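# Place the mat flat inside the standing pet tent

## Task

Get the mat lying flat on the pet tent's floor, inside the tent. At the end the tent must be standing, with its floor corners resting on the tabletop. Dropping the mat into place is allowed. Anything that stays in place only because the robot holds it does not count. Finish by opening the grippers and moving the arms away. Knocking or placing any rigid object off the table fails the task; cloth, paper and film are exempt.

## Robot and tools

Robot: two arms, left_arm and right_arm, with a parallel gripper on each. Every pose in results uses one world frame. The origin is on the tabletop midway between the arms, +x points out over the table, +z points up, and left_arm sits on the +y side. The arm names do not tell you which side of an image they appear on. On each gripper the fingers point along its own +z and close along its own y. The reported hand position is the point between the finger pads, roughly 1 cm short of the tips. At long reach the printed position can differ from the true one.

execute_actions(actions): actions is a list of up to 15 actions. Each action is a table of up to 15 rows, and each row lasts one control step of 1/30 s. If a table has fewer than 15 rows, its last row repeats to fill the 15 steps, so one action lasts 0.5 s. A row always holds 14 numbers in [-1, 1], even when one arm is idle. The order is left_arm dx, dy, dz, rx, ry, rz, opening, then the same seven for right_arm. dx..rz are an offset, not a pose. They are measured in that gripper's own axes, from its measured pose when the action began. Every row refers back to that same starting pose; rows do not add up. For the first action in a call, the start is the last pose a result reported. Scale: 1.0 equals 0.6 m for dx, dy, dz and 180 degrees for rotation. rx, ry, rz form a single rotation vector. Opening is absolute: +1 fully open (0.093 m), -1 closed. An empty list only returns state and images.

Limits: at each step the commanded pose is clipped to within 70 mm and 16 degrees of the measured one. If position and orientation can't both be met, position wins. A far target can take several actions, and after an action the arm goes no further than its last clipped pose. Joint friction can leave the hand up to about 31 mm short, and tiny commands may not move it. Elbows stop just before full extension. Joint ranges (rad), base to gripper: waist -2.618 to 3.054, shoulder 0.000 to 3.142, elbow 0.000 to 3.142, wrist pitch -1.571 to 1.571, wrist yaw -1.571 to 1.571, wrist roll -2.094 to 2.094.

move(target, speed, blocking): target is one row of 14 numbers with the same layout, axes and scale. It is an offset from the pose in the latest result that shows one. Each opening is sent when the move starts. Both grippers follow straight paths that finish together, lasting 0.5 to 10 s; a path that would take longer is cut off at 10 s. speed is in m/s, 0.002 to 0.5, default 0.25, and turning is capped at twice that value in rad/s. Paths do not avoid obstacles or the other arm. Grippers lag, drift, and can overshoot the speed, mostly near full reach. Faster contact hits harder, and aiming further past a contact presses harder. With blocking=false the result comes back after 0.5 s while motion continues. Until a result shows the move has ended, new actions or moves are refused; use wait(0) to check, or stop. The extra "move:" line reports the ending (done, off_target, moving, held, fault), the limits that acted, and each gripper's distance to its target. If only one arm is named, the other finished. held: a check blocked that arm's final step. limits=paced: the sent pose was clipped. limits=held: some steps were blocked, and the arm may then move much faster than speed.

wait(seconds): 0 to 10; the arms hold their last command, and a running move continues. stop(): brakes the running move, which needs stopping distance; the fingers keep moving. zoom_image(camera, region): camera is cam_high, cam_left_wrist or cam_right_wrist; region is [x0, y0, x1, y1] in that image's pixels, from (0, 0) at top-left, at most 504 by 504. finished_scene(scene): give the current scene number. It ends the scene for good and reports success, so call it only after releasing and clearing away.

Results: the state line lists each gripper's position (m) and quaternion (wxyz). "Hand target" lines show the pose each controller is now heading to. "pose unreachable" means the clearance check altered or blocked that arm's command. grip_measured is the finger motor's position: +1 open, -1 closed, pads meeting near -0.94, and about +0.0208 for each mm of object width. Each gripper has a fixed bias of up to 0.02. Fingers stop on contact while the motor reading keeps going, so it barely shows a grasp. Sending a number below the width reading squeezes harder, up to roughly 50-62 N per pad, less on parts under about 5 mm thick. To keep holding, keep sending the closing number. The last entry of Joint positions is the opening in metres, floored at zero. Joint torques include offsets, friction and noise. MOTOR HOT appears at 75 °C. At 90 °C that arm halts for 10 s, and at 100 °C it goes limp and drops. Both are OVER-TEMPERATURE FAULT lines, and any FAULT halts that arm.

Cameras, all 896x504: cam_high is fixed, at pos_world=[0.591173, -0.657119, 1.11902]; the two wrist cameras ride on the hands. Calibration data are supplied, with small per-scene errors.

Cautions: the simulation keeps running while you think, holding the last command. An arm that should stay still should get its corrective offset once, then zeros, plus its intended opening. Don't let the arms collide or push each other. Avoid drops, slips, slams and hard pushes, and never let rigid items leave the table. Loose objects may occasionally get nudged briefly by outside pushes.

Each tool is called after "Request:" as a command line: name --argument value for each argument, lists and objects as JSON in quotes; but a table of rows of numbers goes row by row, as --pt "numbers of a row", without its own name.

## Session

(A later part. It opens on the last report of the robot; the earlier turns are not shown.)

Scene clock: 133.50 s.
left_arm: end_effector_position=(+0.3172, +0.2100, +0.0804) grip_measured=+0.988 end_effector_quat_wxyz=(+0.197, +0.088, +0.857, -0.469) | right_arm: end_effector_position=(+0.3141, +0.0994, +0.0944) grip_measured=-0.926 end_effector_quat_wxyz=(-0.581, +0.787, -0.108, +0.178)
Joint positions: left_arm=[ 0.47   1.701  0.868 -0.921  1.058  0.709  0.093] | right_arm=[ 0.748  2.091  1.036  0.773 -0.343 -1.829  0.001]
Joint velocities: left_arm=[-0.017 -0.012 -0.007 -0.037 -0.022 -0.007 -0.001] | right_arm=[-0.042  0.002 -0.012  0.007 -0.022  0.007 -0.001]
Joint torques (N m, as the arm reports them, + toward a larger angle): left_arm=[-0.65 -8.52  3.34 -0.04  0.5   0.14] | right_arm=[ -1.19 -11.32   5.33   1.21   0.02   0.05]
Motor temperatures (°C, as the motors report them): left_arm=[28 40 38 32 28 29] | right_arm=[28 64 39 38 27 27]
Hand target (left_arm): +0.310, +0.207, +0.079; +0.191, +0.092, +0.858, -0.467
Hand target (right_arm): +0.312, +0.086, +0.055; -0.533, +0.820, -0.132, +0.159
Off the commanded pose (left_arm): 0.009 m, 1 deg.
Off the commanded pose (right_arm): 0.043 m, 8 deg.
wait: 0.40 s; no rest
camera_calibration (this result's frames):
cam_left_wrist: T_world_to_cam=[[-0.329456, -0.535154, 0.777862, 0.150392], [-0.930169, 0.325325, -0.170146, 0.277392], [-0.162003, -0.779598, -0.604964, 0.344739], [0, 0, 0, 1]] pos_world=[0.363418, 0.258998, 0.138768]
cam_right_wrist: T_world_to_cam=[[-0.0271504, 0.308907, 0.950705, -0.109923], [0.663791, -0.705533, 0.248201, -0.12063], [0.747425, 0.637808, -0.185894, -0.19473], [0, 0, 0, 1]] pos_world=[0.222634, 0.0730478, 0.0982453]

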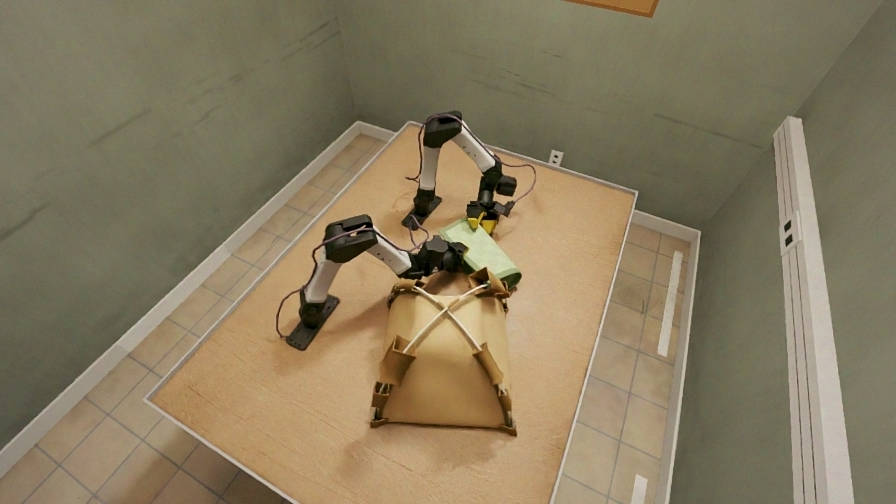

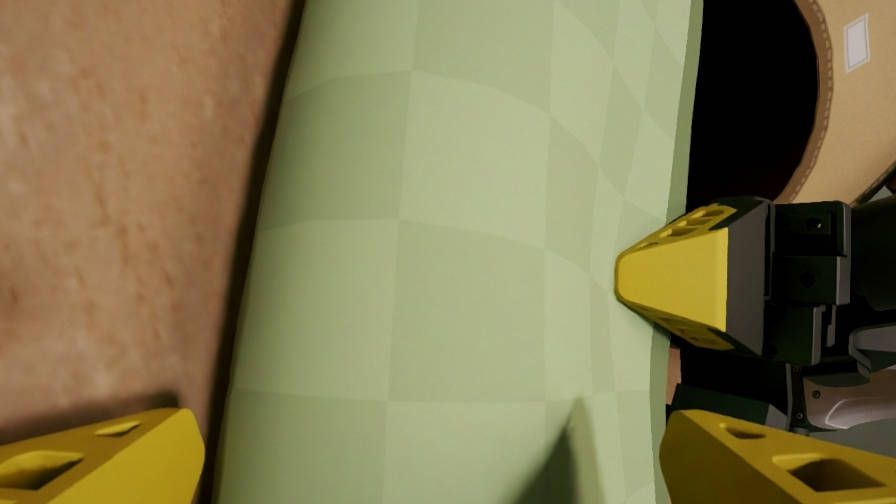

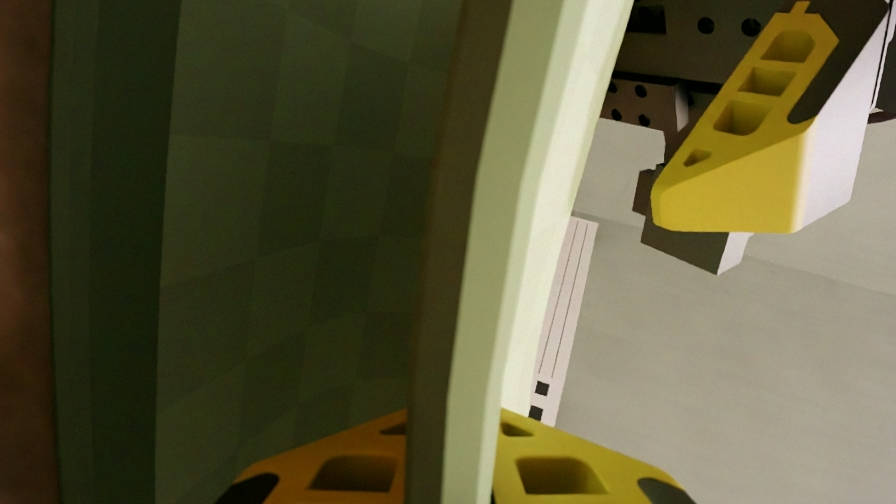

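Request:
execute_actions --actions '[[[0,0.008,0.003,0,0,0,1.0,0,0.07,0,-0.04,0,0.01,-0.94],[0,0.016,0.006,0,0,0,1.0,0,0.07,0,-0.04,0,0.01,-0.94],[0,0.024,0.01,0,0,0,1.0,0,0.07,0,-0.04,0,0.01,-0.94],[0,0.03,0.015,0,0,0,1.0,0,0.07,0,-0.04,0,0.01,-0.94],[0,0.035,0.02,0,0,0,1.0,0,0.07,0,-0.04,0,0.01,-0.94],[0,0.038,0.027,0,0,0,1.0,0,0.07,0,-0.04,0,0.01,-0.94],[0,0.038,0.034,0,0,0,1.0,0,0.07,0,-0.04,0,0.01,-0.94],[0,0.038,0.041,0,0,0,1.0,0,0.07,0,-0.04,0,0.01,-0.94],[0,0.038,0.048,0,0,0,1.0,0,0.07,0,-0.04,0,0.01,-0.94],[0,0.038,0.055,0,0,0,1.0,0,0.07,0,-0.04,0,0.01,-0.94],[0,0.038,0.062,0,0,0,1.0,0,0.07,0,-0.04,0,0.01,-0.94],[0,0.038,0.068,0,0,0,1.0,0,0.07,0,-0.04,0,0.01,-0.94]]]'

Request:
wait --seconds 0.3

Scene clock: 135.47 s.
left_arm: end_effector_position=(+0.3335, +0.1967, +0.0586) grip_measured=+0.988 end_effector_quat_wxyz=(+0.193, +0.086, +0.854, -0.475) | right_arm: end_effector_position=(+0.3144, +0.0992, +0.0943) grip_measured=-0.926 end_effector_quat_wxyz=(-0.580, +0.787, -0.106, +0.181)
Joint positions: left_arm=[ 0.401  1.774  0.848 -0.727  1.075  0.58   0.093] | right_arm=[ 0.748  2.091  1.036  0.773 -0.34  -1.837  0.001]
Joint velocities: left_arm=[-0.056 -0.071 -0.1    0.3    0.095 -0.359  0.001] | right_arm=[-0.002 -0.002  0.002  0.051 -0.037  0.037 -0.   ]
Joint torques (N m, as the arm reports them, + toward a larger angle): left_arm=[-2.18 -6.01  1.78  0.84  0.47  0.11] | right_arm=[ -1.39 -11.28   5.47   1.27   0.03   0.04]
Motor temperatures (°C, as the motors report them): left_arm=[28 40 38 32 28 29] | right_arm=[28 64 39 38 27 27]
Hand target (left_arm): +0.333, +0.188, +0.045; +0.193, +0.091, +0.855, -0.473
Hand target (right_arm): +0.314, +0.085, +0.056; -0.533, +0.820, -0.130, +0.163
Off the commanded pose (left_arm): 0.018 m, 1 deg.
Off the commanded pose (right_arm): 0.042 m, 7 deg.
camera_calibration (this result's frames):
cam_left_wrist: T_world_to_cam=[[-0.324167, -0.523768, 0.787771, 0.161073], [-0.93034, 0.327399, -0.165155, 0.292574], [-0.171413, -0.786433, -0.593415, 0.327667], [0, 0, 0, 1]] pos_world=[0.380575, 0.246264, 0.115874]
cam_right_wrist: T_world_to_cam=[[-0.033601, 0.312544, 0.949309, -0.107941], [0.661924, -0.704703, 0.255441, -0.121127], [0.748817, 0.636954, -0.183202, -0.195483], [0, 0, 0, 1]] pos_world=[0.222931, 0.0728918, 0.0975975]

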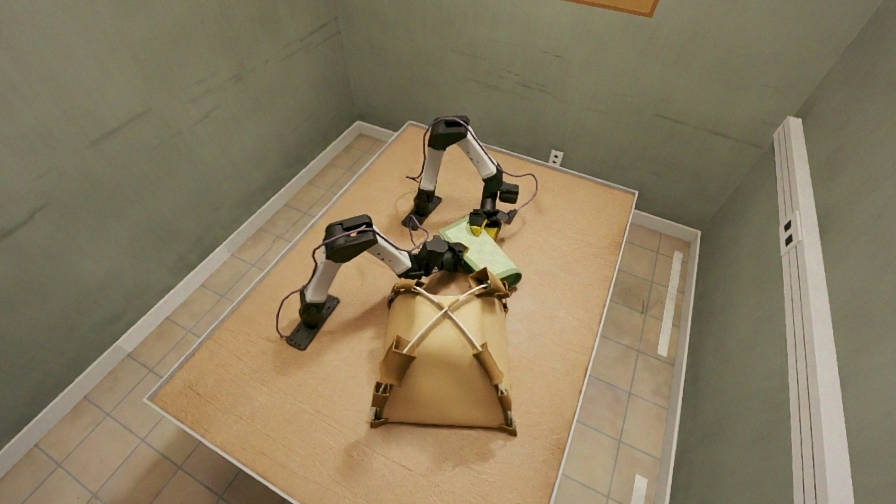

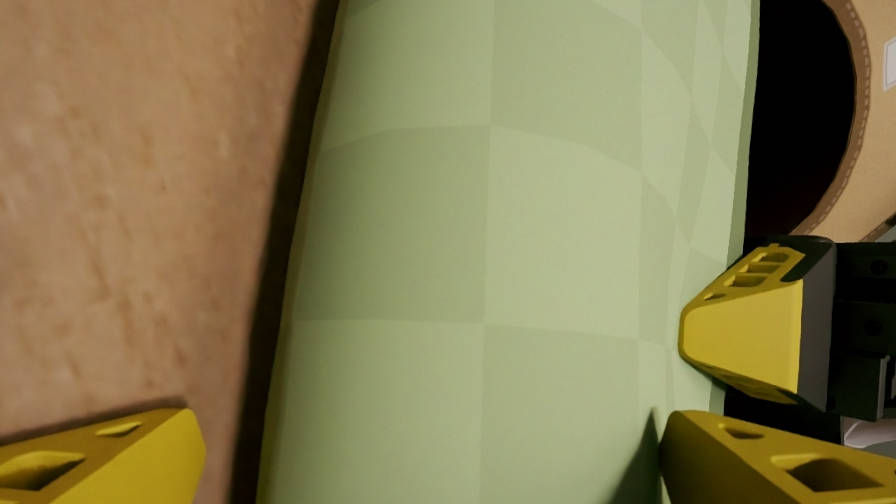

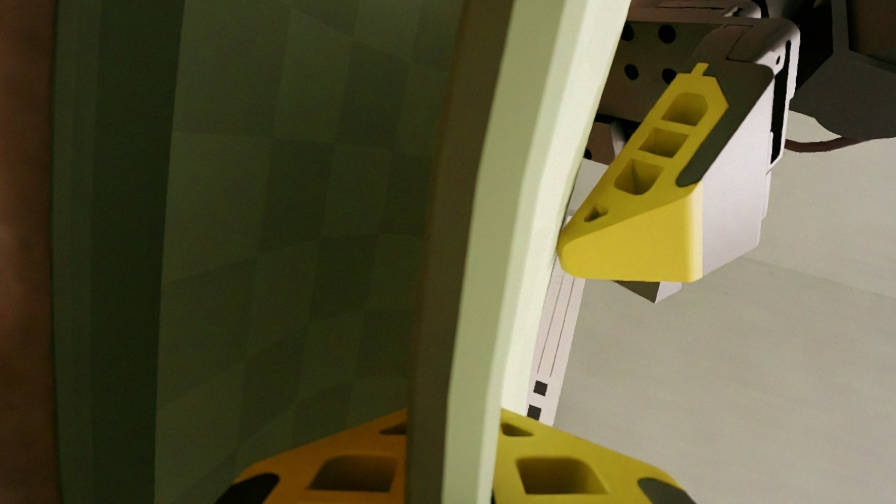

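Scene clock: 135.77 s.
left_arm: end_effector_position=(+0.3362, +0.1965, +0.0593) grip_measured=+0.988 end_effector_quat_wxyz=(+0.193, +0.072, +0.854, -0.478) | right_arm: end_effector_position=(+0.3144, +0.0992, +0.0943) grip_measured=-0.926 end_effector_quat_wxyz=(-0.580, +0.787, -0.106, +0.181)
Joint positions: left_arm=[ 0.4    1.77   0.841 -0.698  1.083  0.53   0.093] | right_arm=[ 0.748  2.091  1.036  0.773 -0.34  -1.837  0.001]
Joint velocities: left_arm=[ 0.022  0.007 -0.002  0.022 -0.051 -0.081 -0.   ] | right_arm=[ 0.007  0.007  0.007  0.037 -0.022  0.022  0.002]
Joint torques (N m, as the arm reports them, + toward a larger angle): left_arm=[-2.39 -5.95  1.96  0.99  0.47  0.18] | right_arm=[ -1.42 -11.24   5.54   1.27   0.03   0.05]
Motor temperatures (°C, as the motors report them): left_arm=[28 40 38 32 28 29] | right_arm=[28 64 39 38 27 27]
Hand target (left_arm): +0.333, +0.188, +0.045; +0.193, +0.091, +0.855, -0.473
Hand target (right_arm): +0.314, +0.085, +0.056; -0.533, +0.820, -0.130, +0.163
Off the commanded pose (left_arm): 0.018 m, 2 deg.
Off the commanded pose (right_arm): 0.042 m, 7 deg.
wait: 0.30 s; no rest
camera_calibration (this result's frames):
cam_left_wrist: T_world_to_cam=[[-0.301899, -0.521841, 0.797834, 0.15286], [-0.939561, 0.304639, -0.156273, 0.302311], [-0.161502, -0.796792, -0.582272, 0.326456], [0, 0, 0, 1]] pos_world=[0.382911, 0.247791, 0.115372]
cam_right_wrist: T_world_to_cam=[[-0.033601, 0.312544, 0.949309, -0.107941], [0.661924, -0.704703, 0.255441, -0.121127], [0.748817, 0.636954, -0.183202, -0.195483], [0, 0, 0, 1]] pos_world=[0.222931, 0.0728918, 0.0975975]

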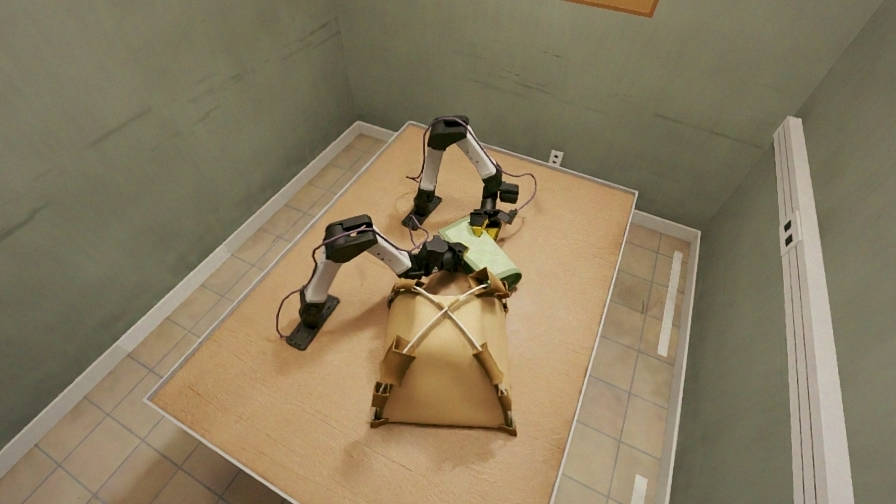

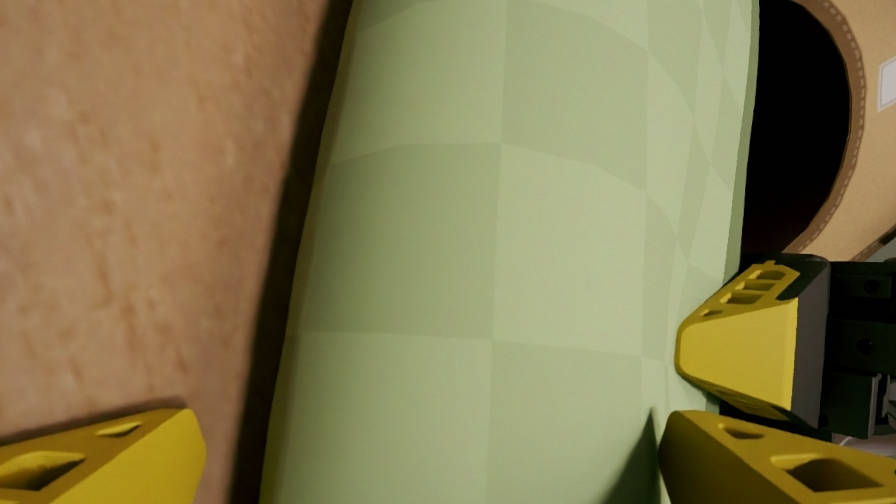

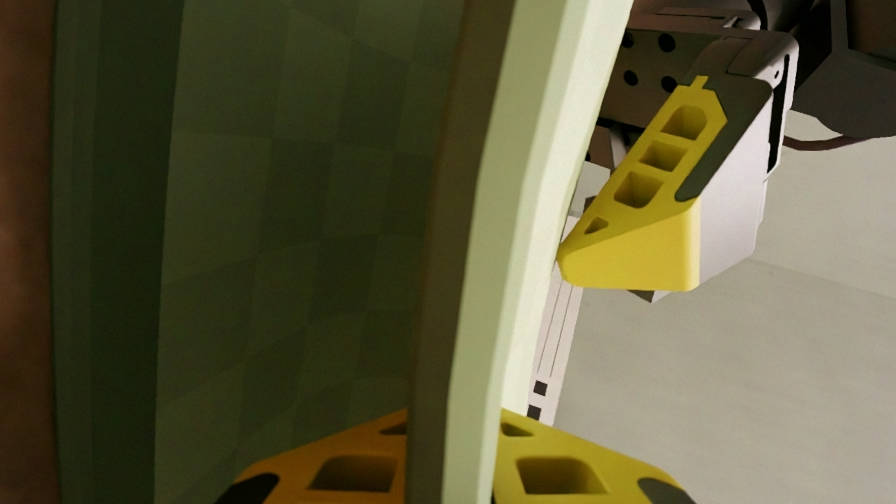

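Request:
execute_actions --actions '[[[0.004,-0.003,0.004,0,0,0,1.0,0,0.07,-0.005,-0.04,0,0.02,-0.94],[0.008,-0.006,0.008,0,0,0,1.0,0,0.07,-0.01,-0.04,0,0.02,-0.94],[0.012,-0.01,0.013,0,0,0,1.0,0,0.072,-0.015,-0.04,0,0.02,-0.94],[0.016,-0.014,0.018,0,0,0,1.0,0,0.074,-0.02,-0.04,0,0.02,-0.94],[0.02,-0.017,0.022,0,0,0,1.0,0,0.076,-0.025,-0.04,0,0.02,-0.94],[0.024,-0.02,0.027,0,0,0,1.0,0,0.078,-0.03,-0.04,0,0.02,-0.94],[0.028,-0.024,0.032,0,0,0,1.0,0,0.08,-0.035,-0.04,0,0.02,-0.94],[0.032,-0.028,0.037,0,0,0,1.0,0,0.08,-0.04,-0.04,0,0.02,-0.94],[0.036,-0.032,0.042,0,0,0,1.0,0,0.08,-0.04,-0.04,0,0.02,-0.94],[0.04,-0.035,0.046,0,0,0,1.0,0,0.08,-0.04,-0.04,0,0.02,-0.94]]]'

Request:
wait --seconds 0.3

Scene clock: 142.83 s.
left_arm: end_effector_position=(+0.3224, +0.1658, +0.0604) grip_measured=+0.988 end_effector_quat_wxyz=(+0.206, +0.091, +0.850, -0.475) | right_arm: end_effector_position=(+0.3111, +0.0790, +0.0895) grip_measured=-0.926 end_effector_quat_wxyz=(-0.574, +0.791, -0.115, +0.176)
Joint positions: left_arm=[ 0.299  1.644  0.689 -0.473  1.084  0.353  0.093] | right_arm=[ 0.72   2.05   0.962  0.786 -0.359 -1.833  0.001]
Joint velocities: left_arm=[-0.012 -0.09  -0.076  0.183  0.007 -0.286  0.001] | right_arm=[-0.002 -0.002 -0.002  0.007 -0.037 -0.037 -0.   ]
Joint torques (N m, as the arm reports them, + toward a larger angle): left_arm=[-1.61 -7.14  2.71  0.56  0.55 -0.04] | right_arm=[ -1.42 -12.22   3.66   1.45  -0.01   0.1 ]
Motor temperatures (°C, as the motors report them): left_arm=[28 39 37 33 28 29] | right_arm=[28 62 39 38 27 27]
Hand target (left_arm): +0.314, +0.160, +0.054; +0.190, +0.075, +0.853, -0.480
Hand target (right_arm): +0.307, +0.063, +0.056; -0.534, +0.819, -0.141, +0.157
Off the commanded pose (left_arm): 0.011 m, 3 deg.
Off the commanded pose (right_arm): 0.038 m, 7 deg.
camera_calibration (this result's frames):
cam_left_wrist: T_world_to_cam=[[-0.344768, -0.521312, 0.780621, 0.14654], [-0.926486, 0.322632, -0.193732, 0.29392], [-0.150859, -0.790027, -0.594221, 0.296491], [0, 0, 0, 1]] pos_world=[0.367563, 0.215801, 0.11873]
cam_right_wrist: T_world_to_cam=[[-0.00963891, 0.321258, 0.946943, -0.105072], [0.659661, -0.709652, 0.24747, -0.130078], [0.751502, 0.627046, -0.205081, -0.1791], [0, 0, 0, 1]] pos_world=[0.219389, 0.0537495, 0.0949573]

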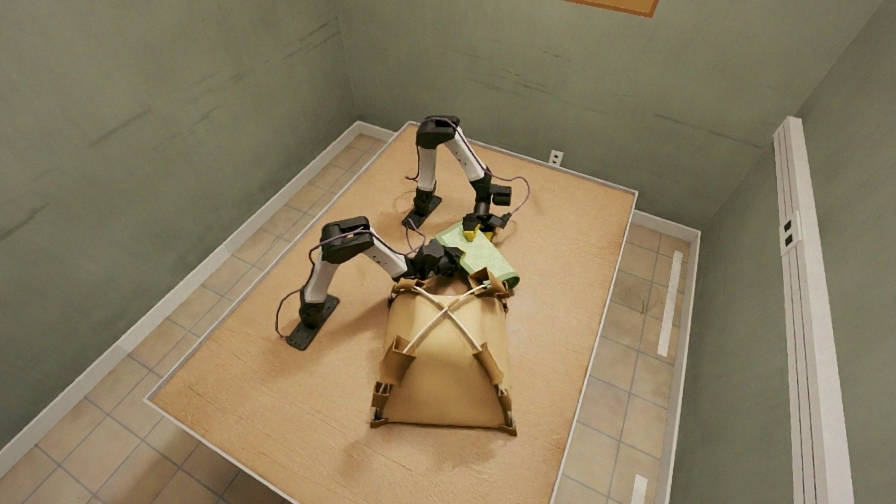

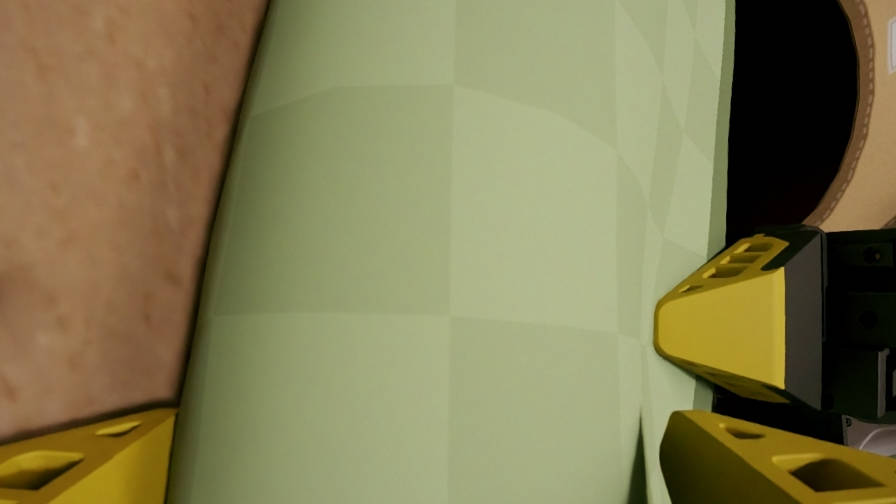

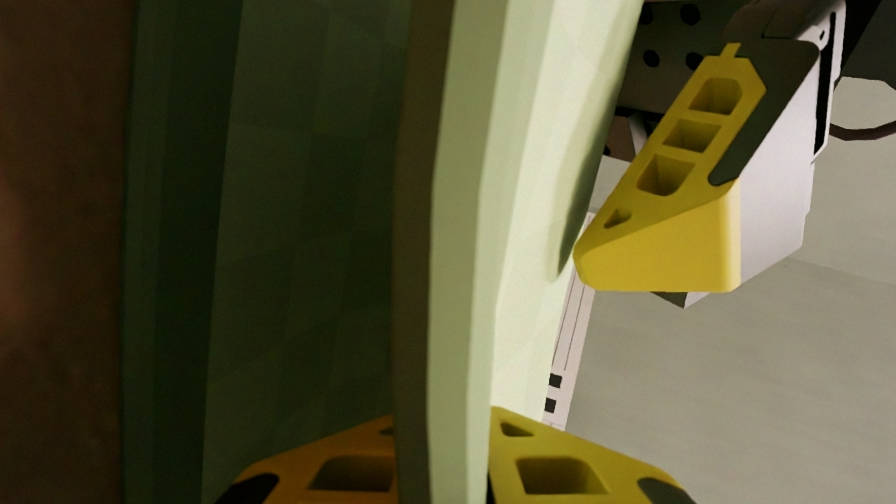

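Scene clock: 143.13 s.
left_arm: end_effector_position=(+0.3243, +0.1662, +0.0608) grip_measured=+0.988 end_effector_quat_wxyz=(+0.205, +0.078, +0.851, -0.477) | right_arm: end_effector_position=(+0.3110, +0.0792, +0.0900) grip_measured=-0.926 end_effector_quat_wxyz=(-0.575, +0.791, -0.115, +0.176)
Joint positions: left_arm=[ 0.299  1.64   0.684 -0.45   1.084  0.311  0.093] | right_arm=[ 0.72   2.05   0.962  0.789 -0.36  -1.833  0.001]
Joint velocities: left_arm=[-0.002  0.007 -0.012 -0.022  0.051 -0.066 -0.   ] | right_arm=[-0.007  0.002  0.017 -0.007  0.037  0.022  0.   ]
Joint torques (N m, as the arm reports them, + toward a larger angle): left_arm=[-1.44 -7.06  2.64  0.7   0.55  0.01] | right_arm=[ -1.39 -12.22   3.65   1.41  -0.02   0.11]
Motor temperatures (°C, as the motors report them): left_arm=[28 39 37 33 28 29] | right_arm=[28 62 39 38 27 27]
Hand target (left_arm): +0.314, +0.160, +0.054; +0.190, +0.075, +0.853, -0.480
Hand target (right_arm): +0.307, +0.063, +0.056; -0.534, +0.819, -0.141, +0.157
Off the commanded pose (left_arm): 0.013 m, 2 deg.
Off the commanded pose (right_arm): 0.039 m, 7 deg.
wait: 0.30 s; no rest
camera_calibration (this result's frames):
cam_left_wrist: T_world_to_cam=[[-0.322756, -0.522712, 0.789051, 0.139732], [-0.935464, 0.30301, -0.181914, 0.301097], [-0.144002, -0.796842, -0.586776, 0.295814], [0, 0, 0, 1]] pos_world=[0.369362, 0.217522, 0.118095]
cam_right_wrist: T_world_to_cam=[[-0.0116138, 0.319282, 0.947589, -0.104931], [0.660012, -0.709444, 0.24713, -0.130133], [0.751165, 0.62829, -0.20249, -0.17925], [0, 0, 0, 1]] pos_world=[0.219318, 0.0538015, 0.0952947]

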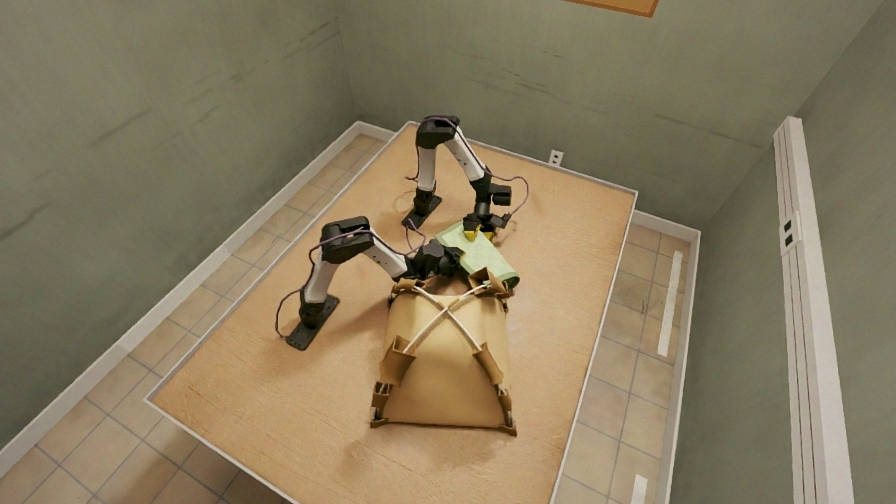

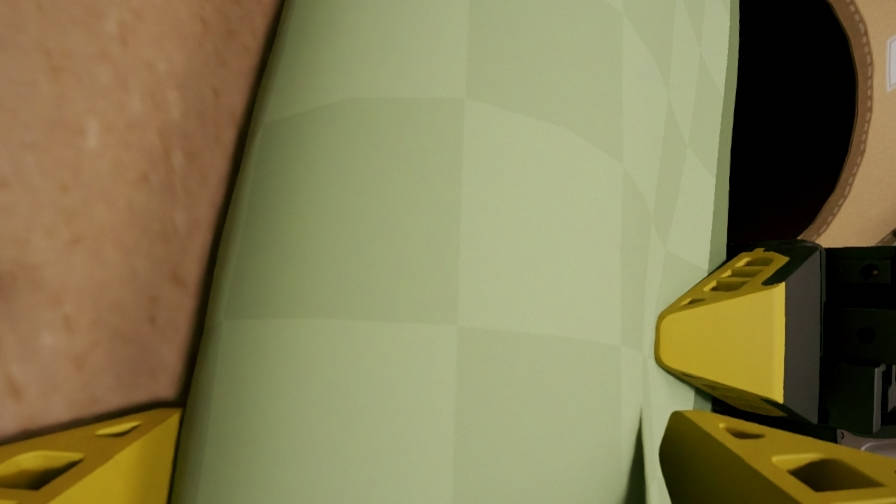

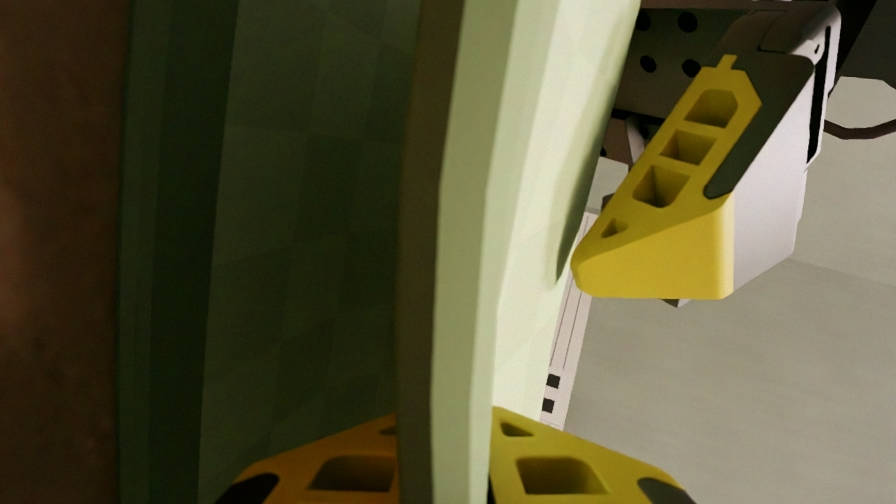

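Request:
execute_actions --actions '[[[0.005,0.002,0.005,-0.003,0,0,0.95,0,0.065,0,-0.04,0,0.01,-0.94],[0.008,0.004,0.008,-0.006,0,0,0.9,0,0.065,0,-0.04,0,0.01,-0.94],[0.01,0.006,0.011,-0.009,0,0,0.85,0,0.065,0,-0.04,0,0.01,-0.94],[0.012,0.008,0.014,-0.012,0,0,0.8,0,0.065,0,-0.04,0,0.01,-0.94],[0.014,0.01,0.017,-0.015,0,0,0.75,0,0.065,0,-0.04,0,0.01,-0.94],[0.015,0.012,0.02,-0.018,0,0,0.7,0,0.065,0,-0.04,0,0.01,-0.94],[0.015,0.014,0.022,-0.02,0,0,0.65,0,0.065,0,-0.04,0,0.01,-0.94],[0.015,0.016,0.024,-0.02,0,0,0.6,0,0.065,0,-0.04,0,0.01,-0.94],[0.015,0.018,0.026,-0.02,0,0,0.55,0,0.065,0,-0.04,0,0.01,-0.94],[0.015,0.02,0.028,-0.02,0,0,0.5,0,0.065,0,-0.04,0,0.01,-0.94],[0.015,0.022,0.03,-0.02,0,0,0.45,0,0.065,0,-0.04,0,0.01,-0.94],[0.015,0.024,0.03,-0.02,0,0,0.4,0,0.065,0,-0.04,0,0.01,-0.94]]]'

Request:
wait --seconds 0.3

Scene clock: 144.53 s.
left_arm: end_effector_position=(+0.3259, +0.1575, +0.0495) grip_measured=+0.404 end_effector_quat_wxyz=(+0.210, +0.077, +0.858, -0.463) | right_arm: end_effector_position=(+0.3128, +0.0744, +0.0806) grip_measured=-0.926 end_effector_quat_wxyz=(-0.557, +0.802, -0.121, +0.178)
Joint positions: left_arm=[ 0.252  1.631  0.625 -0.293  1.044  0.203  0.065] | right_arm=[ 0.716  2.05   0.962  0.747 -0.344 -1.85   0.001]
Joint velocities: left_arm=[-0.012  0.022 -0.012  0.066 -0.037 -0.154 -0.001] | right_arm=[-0.002  0.007  0.002 -0.037 -0.022 -0.007 -0.   ]
Joint torques (N m, as the arm reports them, + toward a larger angle): left_arm=[-0.72 -5.15  3.39  1.16  0.21  0.01] | right_arm=[ -0.91 -10.79   6.06   1.54  -0.11   0.08]
Motor temperatures (°C, as the motors report them): left_arm=[28 39 37 33 28 29] | right_arm=[28 62 39 38 27 27]
Hand target (left_arm): +0.325, +0.158, +0.038; +0.206, +0.072, +0.865, -0.451
Hand target (right_arm): +0.311, +0.066, +0.054; -0.527, +0.823, -0.137, +0.161
Off the commanded pose (left_arm): 0.012 m, 2 deg.
Off the commanded pose (right_arm): 0.029 m, 5 deg.
camera_calibration (this result's frames):
cam_left_wrist: T_world_to_cam=[[-0.32137, -0.54967, 0.771093, 0.14925], [-0.937998, 0.296502, -0.179572, 0.304877], [-0.129925, -0.780993, -0.610876, 0.276632], [0, 0, 0, 1]] pos_world=[0.36988, 0.207689, 0.10865]
cam_right_wrist: T_world_to_cam=[[0.00537059, 0.355925, 0.934499, -0.101414], [0.652986, -0.709012, 0.266291, -0.131783], [0.757351, 0.608785, -0.236222, -0.177314], [0, 0, 0, 1]] pos_world=[0.220886, 0.050606, 0.0879785]

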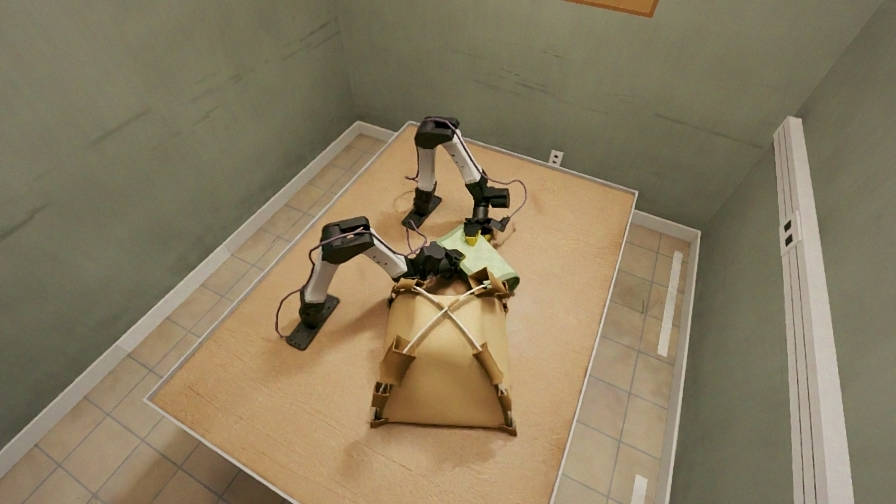

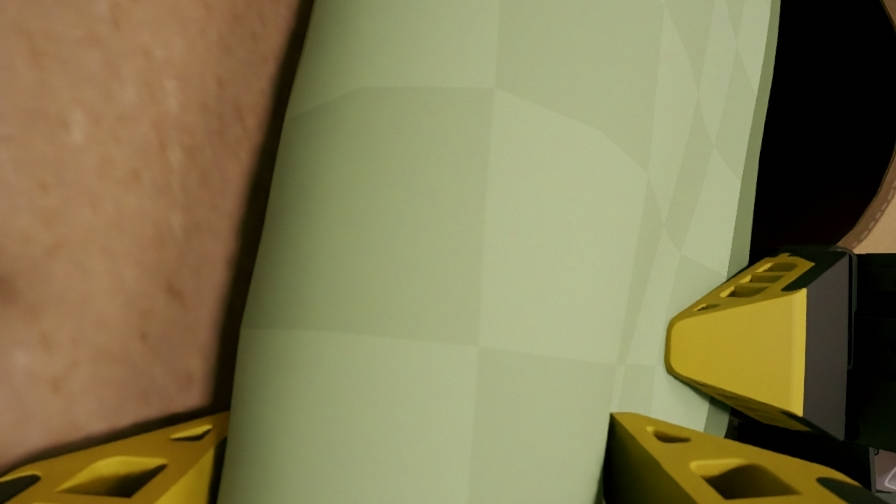

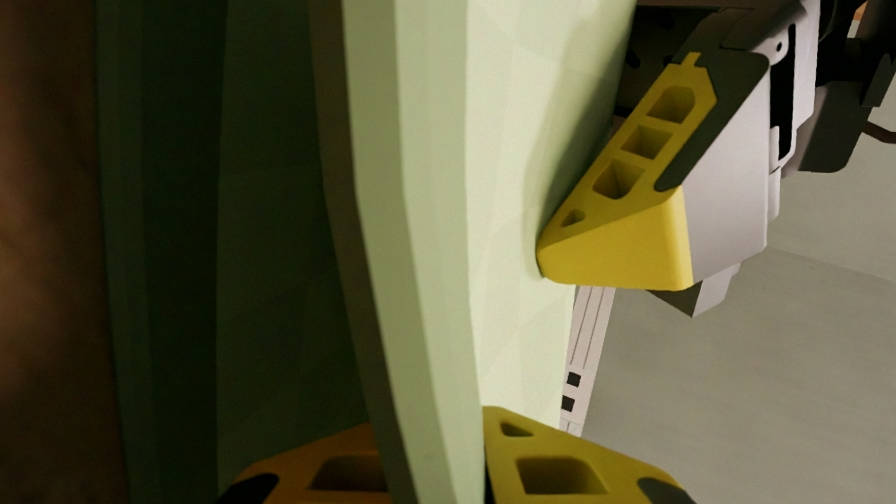

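Scene clock: 144.83 s.
left_arm: end_effector_position=(+0.3265, +0.1576, +0.0496) grip_measured=+0.404 end_effector_quat_wxyz=(+0.209, +0.073, +0.858, -0.463) | right_arm: end_effector_position=(+0.3132, +0.0741, +0.0803) grip_measured=-0.926 end_effector_quat_wxyz=(-0.557, +0.802, -0.121, +0.179)
Joint positions: left_arm=[ 0.252  1.631  0.625 -0.288  1.044  0.191  0.065] | right_arm=[ 0.716  2.05   0.962  0.747 -0.341 -1.851  0.001]
Joint velocities: left_arm=[-0.017 -0.007  0.017  0.007 -0.037 -0.081  0.   ] | right_arm=[-0.002  0.002 -0.002 -0.022  0.037 -0.037 -0.   ]
Joint torques (N m, as the arm reports them, + toward a larger angle): left_arm=[-0.8  -5.1   3.34  1.21  0.22 -0.02] | right_arm=[ -0.9  -10.75   6.     1.53  -0.13   0.11]
Motor temperatures (°C, as the motors report them): left_arm=[28 39 37 33 28 29] | right_arm=[28 62 39 38 27 27]
Hand target (left_arm): +0.325, +0.158, +0.038; +0.206, +0.073, +0.865, -0.451
Hand target (right_arm): +0.311, +0.066, +0.054; -0.527, +0.823, -0.138, +0.161
Off the commanded pose (left_arm): 0.012 m, 2 deg.
Off the commanded pose (right_arm): 0.028 m, 5 deg.
wait: 0.30 s; at rest by 0.17 s
camera_calibration (this result's frames):
cam_left_wrist: T_world_to_cam=[[-0.314159, -0.549479, 0.774194, 0.146902], [-0.940612, 0.290669, -0.175388, 0.306945], [-0.128662, -0.783316, -0.608163, 0.276638], [0, 0, 0, 1]] pos_world=[0.370459, 0.208195, 0.108345]
cam_right_wrist: T_world_to_cam=[[0.00522903, 0.357547, 0.93388, -0.101131], [0.650905, -0.710183, 0.268257, -0.131608], [0.759141, 0.606465, -0.236443, -0.177872], [0, 0, 0, 1]] pos_world=[0.221224, 0.0505662, 0.0876926]

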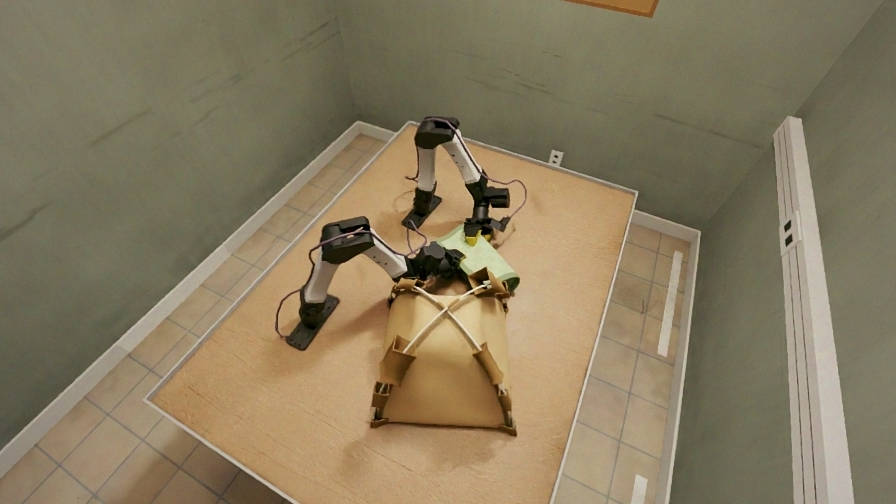

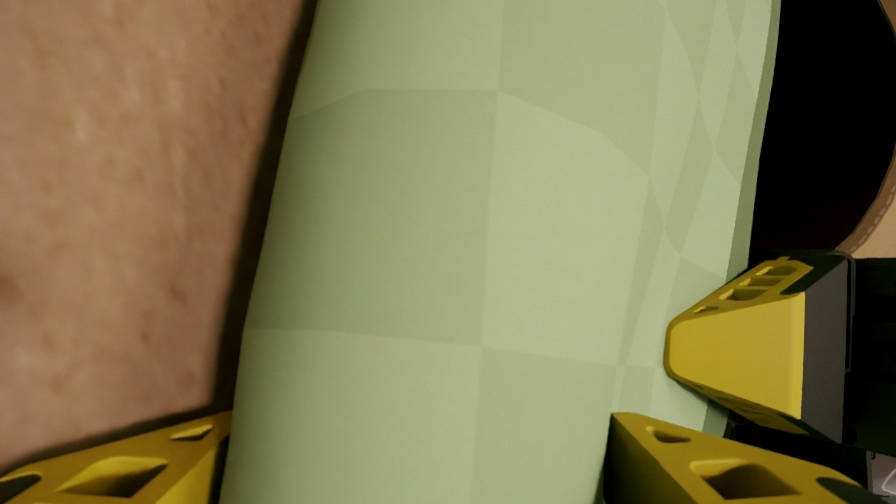

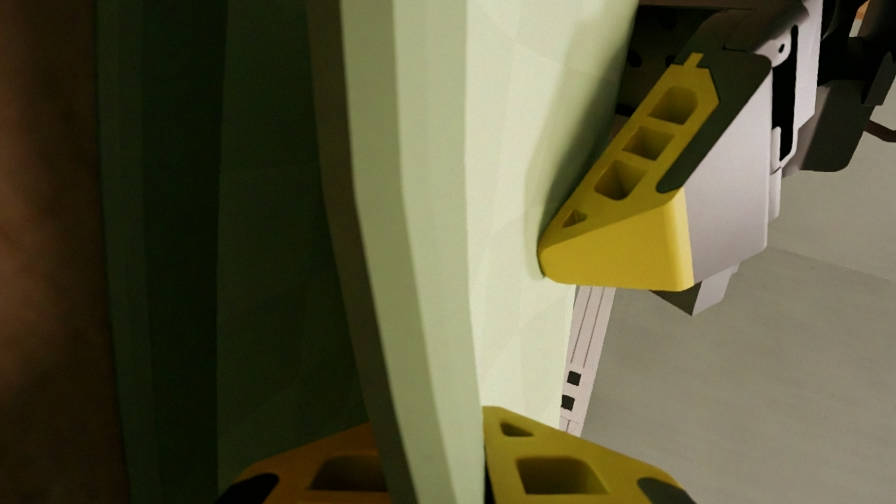

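Request:
execute_actions --actions '[[[0,0,0,0.003,0,0,0.35,0,0.02,0,0,0,0,-0.94],[0,0,0,0.006,0,0,0.3,0,0.02,0,0,0,0,-0.94],[0,0,0,0.009,0,0,0.25,0,0.02,0,0,0,0,-0.94],[0,0,0,0.012,0,0,0.2,0,0.02,0,0,0,0,-0.94],[0,0,0,0.015,0,0,0.15,0,0.02,0,0,0,0,-0.94],[0,0,0,0.018,0,0,0.1,0,0.02,0,0,0,0,-0.94],[0,0,0,0.021,0,0,0.05,0,0.02,0,0,0,0,-0.94],[0,0,0,0.024,0,0,0.0,0,0.02,0,0,0,0,-0.94],[0,0,0,0.027,0,0,-0.05,0,0.02,0,0,0,0,-0.94],[0,0,0,0.03,0,0,-0.1,0,0.02,0,0,0,0,-0.94],[0,0,0,0.03,0,0,-0.15,0,0.02,0,0,0,0,-0.94],[0,0,0,0.03,0,0,-0.2,0,0.02,0,0,0,0,-0.94]]]'

Scene clock: 146.17 s.
left_arm: end_effector_position=(+0.3189, +0.1525, +0.0505) grip_measured=-0.193 end_effector_quat_wxyz=(+0.194, +0.071, +0.833, -0.514) | right_arm: end_effector_position=(+0.3119, +0.0766, +0.0805) grip_measured=-0.926 end_effector_quat_wxyz=(-0.564, +0.799, -0.112, +0.177)
Joint positions: left_arm=[ 0.271  1.7    0.636 -0.334  1.156  0.258  0.036] | right_arm=[ 0.716  2.063  0.962  0.774 -0.359 -1.854  0.001]
Joint velocities: left_arm=[ 0.012 -0.012  0.032 -0.037  0.022  0.095 -0.001] | right_arm=[ 0.012 -0.002  0.007 -0.022 -0.125 -0.066 -0.001]
Joint torques (N m, as the arm reports them, + toward a larger angle): left_arm=[ 0.45 -5.45  5.8   0.69  0.39  0.31] | right_arm=[ -1.11 -11.88   4.76   2.24  -0.12   0.12]
Motor temperatures (°C, as the motors report them): left_arm=[28 39 37 33 28 29] | right_arm=[28 62 39 38 27 27]
Hand target (left_arm): +0.326, +0.158, +0.049; +0.206, +0.082, +0.836, -0.503
Hand target (right_arm): +0.313, +0.070, +0.069; -0.556, +0.802, -0.121, +0.179
Off the commanded pose (left_arm): 0.009 m, 2 deg.
Off the commanded pose (right_arm): 0.013 m, 1 deg.
camera_calibration (this result's frames):
cam_left_wrist: T_world_to_cam=[[-0.311688, -0.450831, 0.836422, 0.122011], [-0.934702, 0.303737, -0.184597, 0.298065], [-0.17083, -0.839342, -0.516064, 0.289607], [0, 0, 0, 1]] pos_world=[0.366105, 0.207552, 0.102425]
cam_right_wrist: T_world_to_cam=[[-0.010456, 0.345246, 0.938454, -0.0966885], [0.660363, -0.702353, 0.265745, -0.132374], [0.750874, 0.622499, -0.220644, -0.178291], [0, 0, 0, 1]] pos_world=[0.220278, 0.0513938, 0.0865767]

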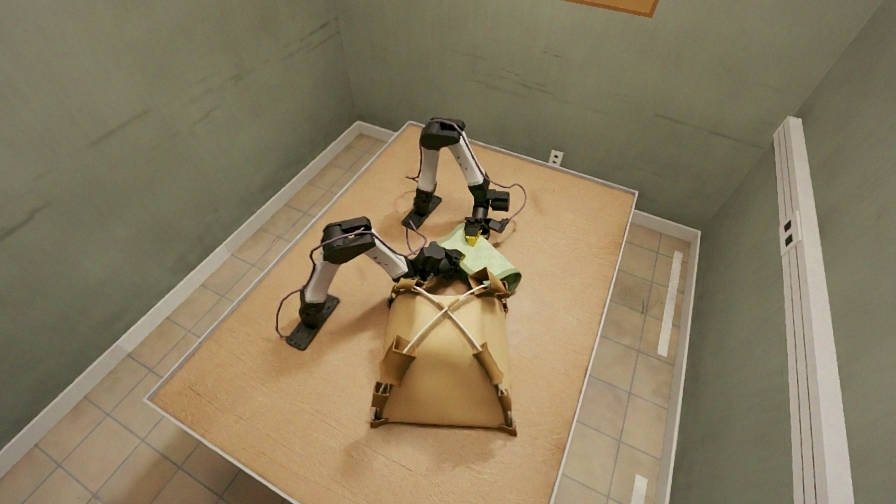

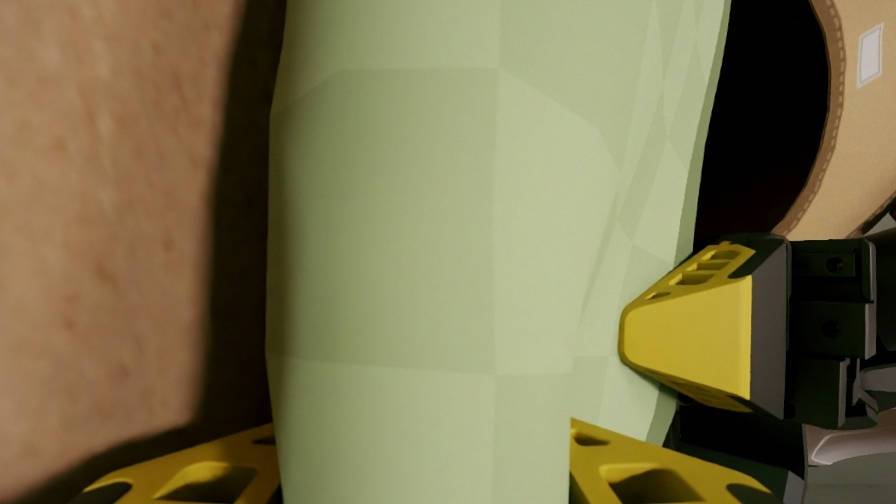

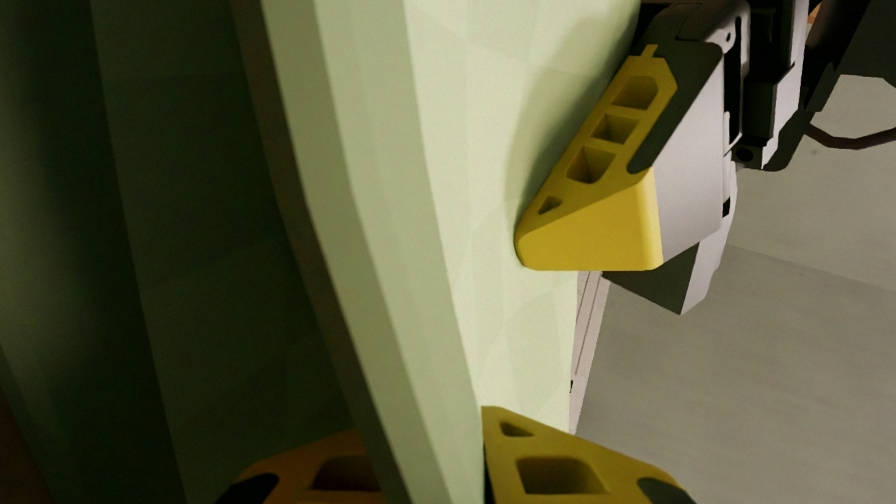

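Request:
execute_actions --actions '[[[0,0,0,0,0,0,-0.25,0,0,0,0,0,0,-0.94],[0,0,0,0,0,0,-0.3,0,0,0,0,0,0,-0.94],[0,0,0,0,0,0,-0.35,0,0,0,0,0,0,-0.94],[0,0,0,0,0,0,-0.4,0,0,0,0,0,0,-0.94],[0,0,0,0,0,0,-0.45,0,0,0,0,0,0,-0.85],[0,0,0,0,0,0,-0.5,0,0,0,0,0,0,-0.75],[0,0,0,0,0,0,-0.55,0,0,0,0,0,0,-0.65],[0,0,0,0,0,0,-0.6,0,0,0,0,0,0,-0.55],[0,0,0,0,0,0,-0.6,0,0,0,0,0,0,-0.45],[0,0,0,0,0,0,-0.6,0,0,0,0,0,0,-0.35]]]'

Scene clock: 147.77 s.
left_arm: end_effector_position=(+0.3175, +0.1507, +0.0550) grip_measured=-0.588 end_effector_quat_wxyz=(+0.190, +0.067, +0.826, -0.527) | right_arm: end_effector_position=(+0.3120, +0.0766, +0.0806) grip_measured=-0.352 end_effector_quat_wxyz=(-0.564, +0.798, -0.112, +0.178)
Joint positions: left_arm=[ 0.272  1.7    0.638 -0.349  1.184  0.255  0.017] | right_arm=[ 0.716  2.063  0.962  0.774 -0.359 -1.854  0.028]
Joint velocities: left_arm=[ 0.007 -0.022  0.002 -0.007 -0.051 -0.022  0.001] | right_arm=[-0.007  0.007  0.002  0.037  0.037  0.037  0.   ]
Joint torques (N m, as the arm reports them, + toward a larger angle): left_arm=[-0.27 -6.8   4.3   0.72  0.32  0.11] | right_arm=[ -0.2  -13.23   6.45   2.08  -0.2    0.12]
Motor temperatures (°C, as the motors report them): left_arm=[28 39 37 33 28 29] | right_arm=[28 62 39 38 27 27]
Hand target (left_arm): +0.319, +0.153, +0.051; +0.194, +0.071, +0.833, -0.514
Hand target (right_arm): +0.312, +0.077, +0.081; -0.564, +0.799, -0.112, +0.178
Off the commanded pose (left_arm): 0.005 m, 2 deg.
Off the commanded pose (right_arm): 0.000 m, 0 deg.
camera_calibration (this result's frames):
cam_left_wrist: T_world_to_cam=[[-0.304956, -0.424676, 0.852439, 0.110062], [-0.935672, 0.300461, -0.185045, 0.298934], [-0.177541, -0.854034, -0.488984, 0.292934], [0, 0, 0, 1]] pos_world=[0.365275, 0.207098, 0.104735]
cam_right_wrist: T_world_to_cam=[[-0.0107181, 0.345002, 0.938541, -0.0966801], [0.660289, -0.702422, 0.265747, -0.132369], [0.750935, 0.622557, -0.220272, -0.178354], [0, 0, 0, 1]] pos_world=[0.220297, 0.0514116, 0.0866283]

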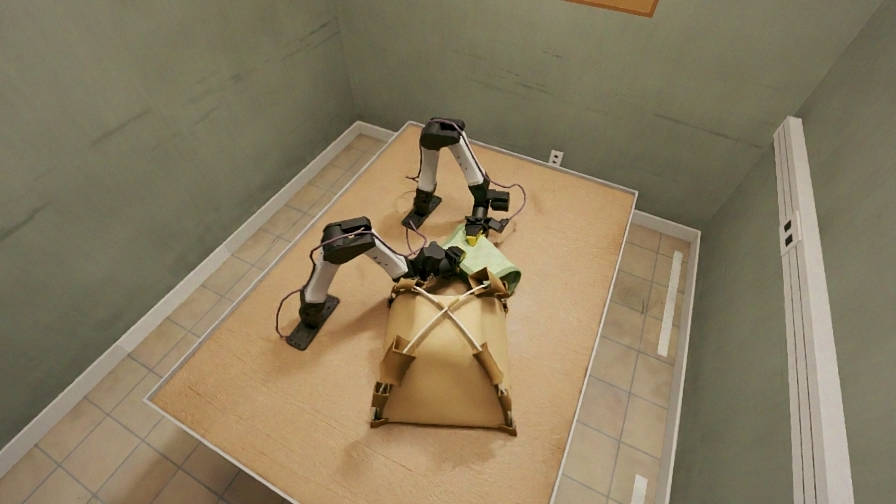

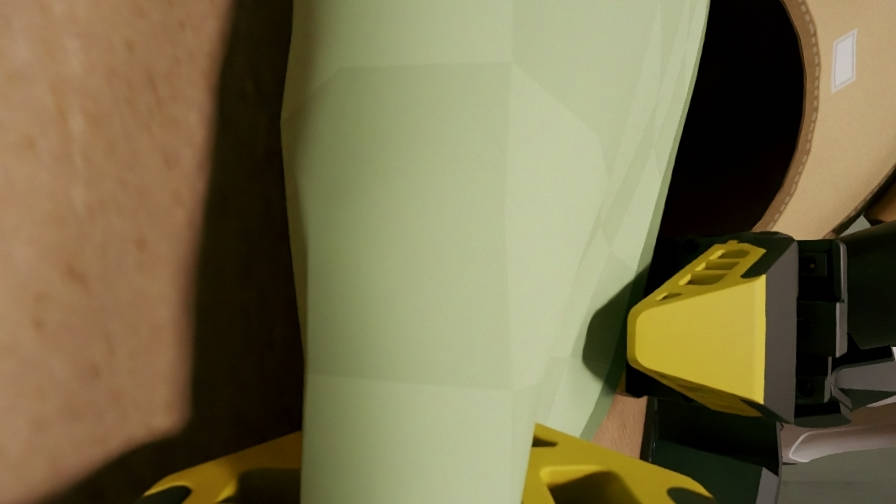

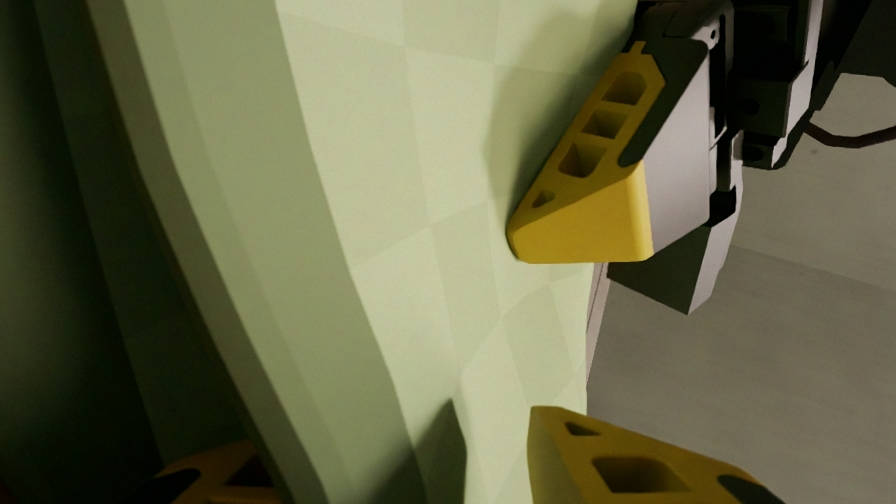

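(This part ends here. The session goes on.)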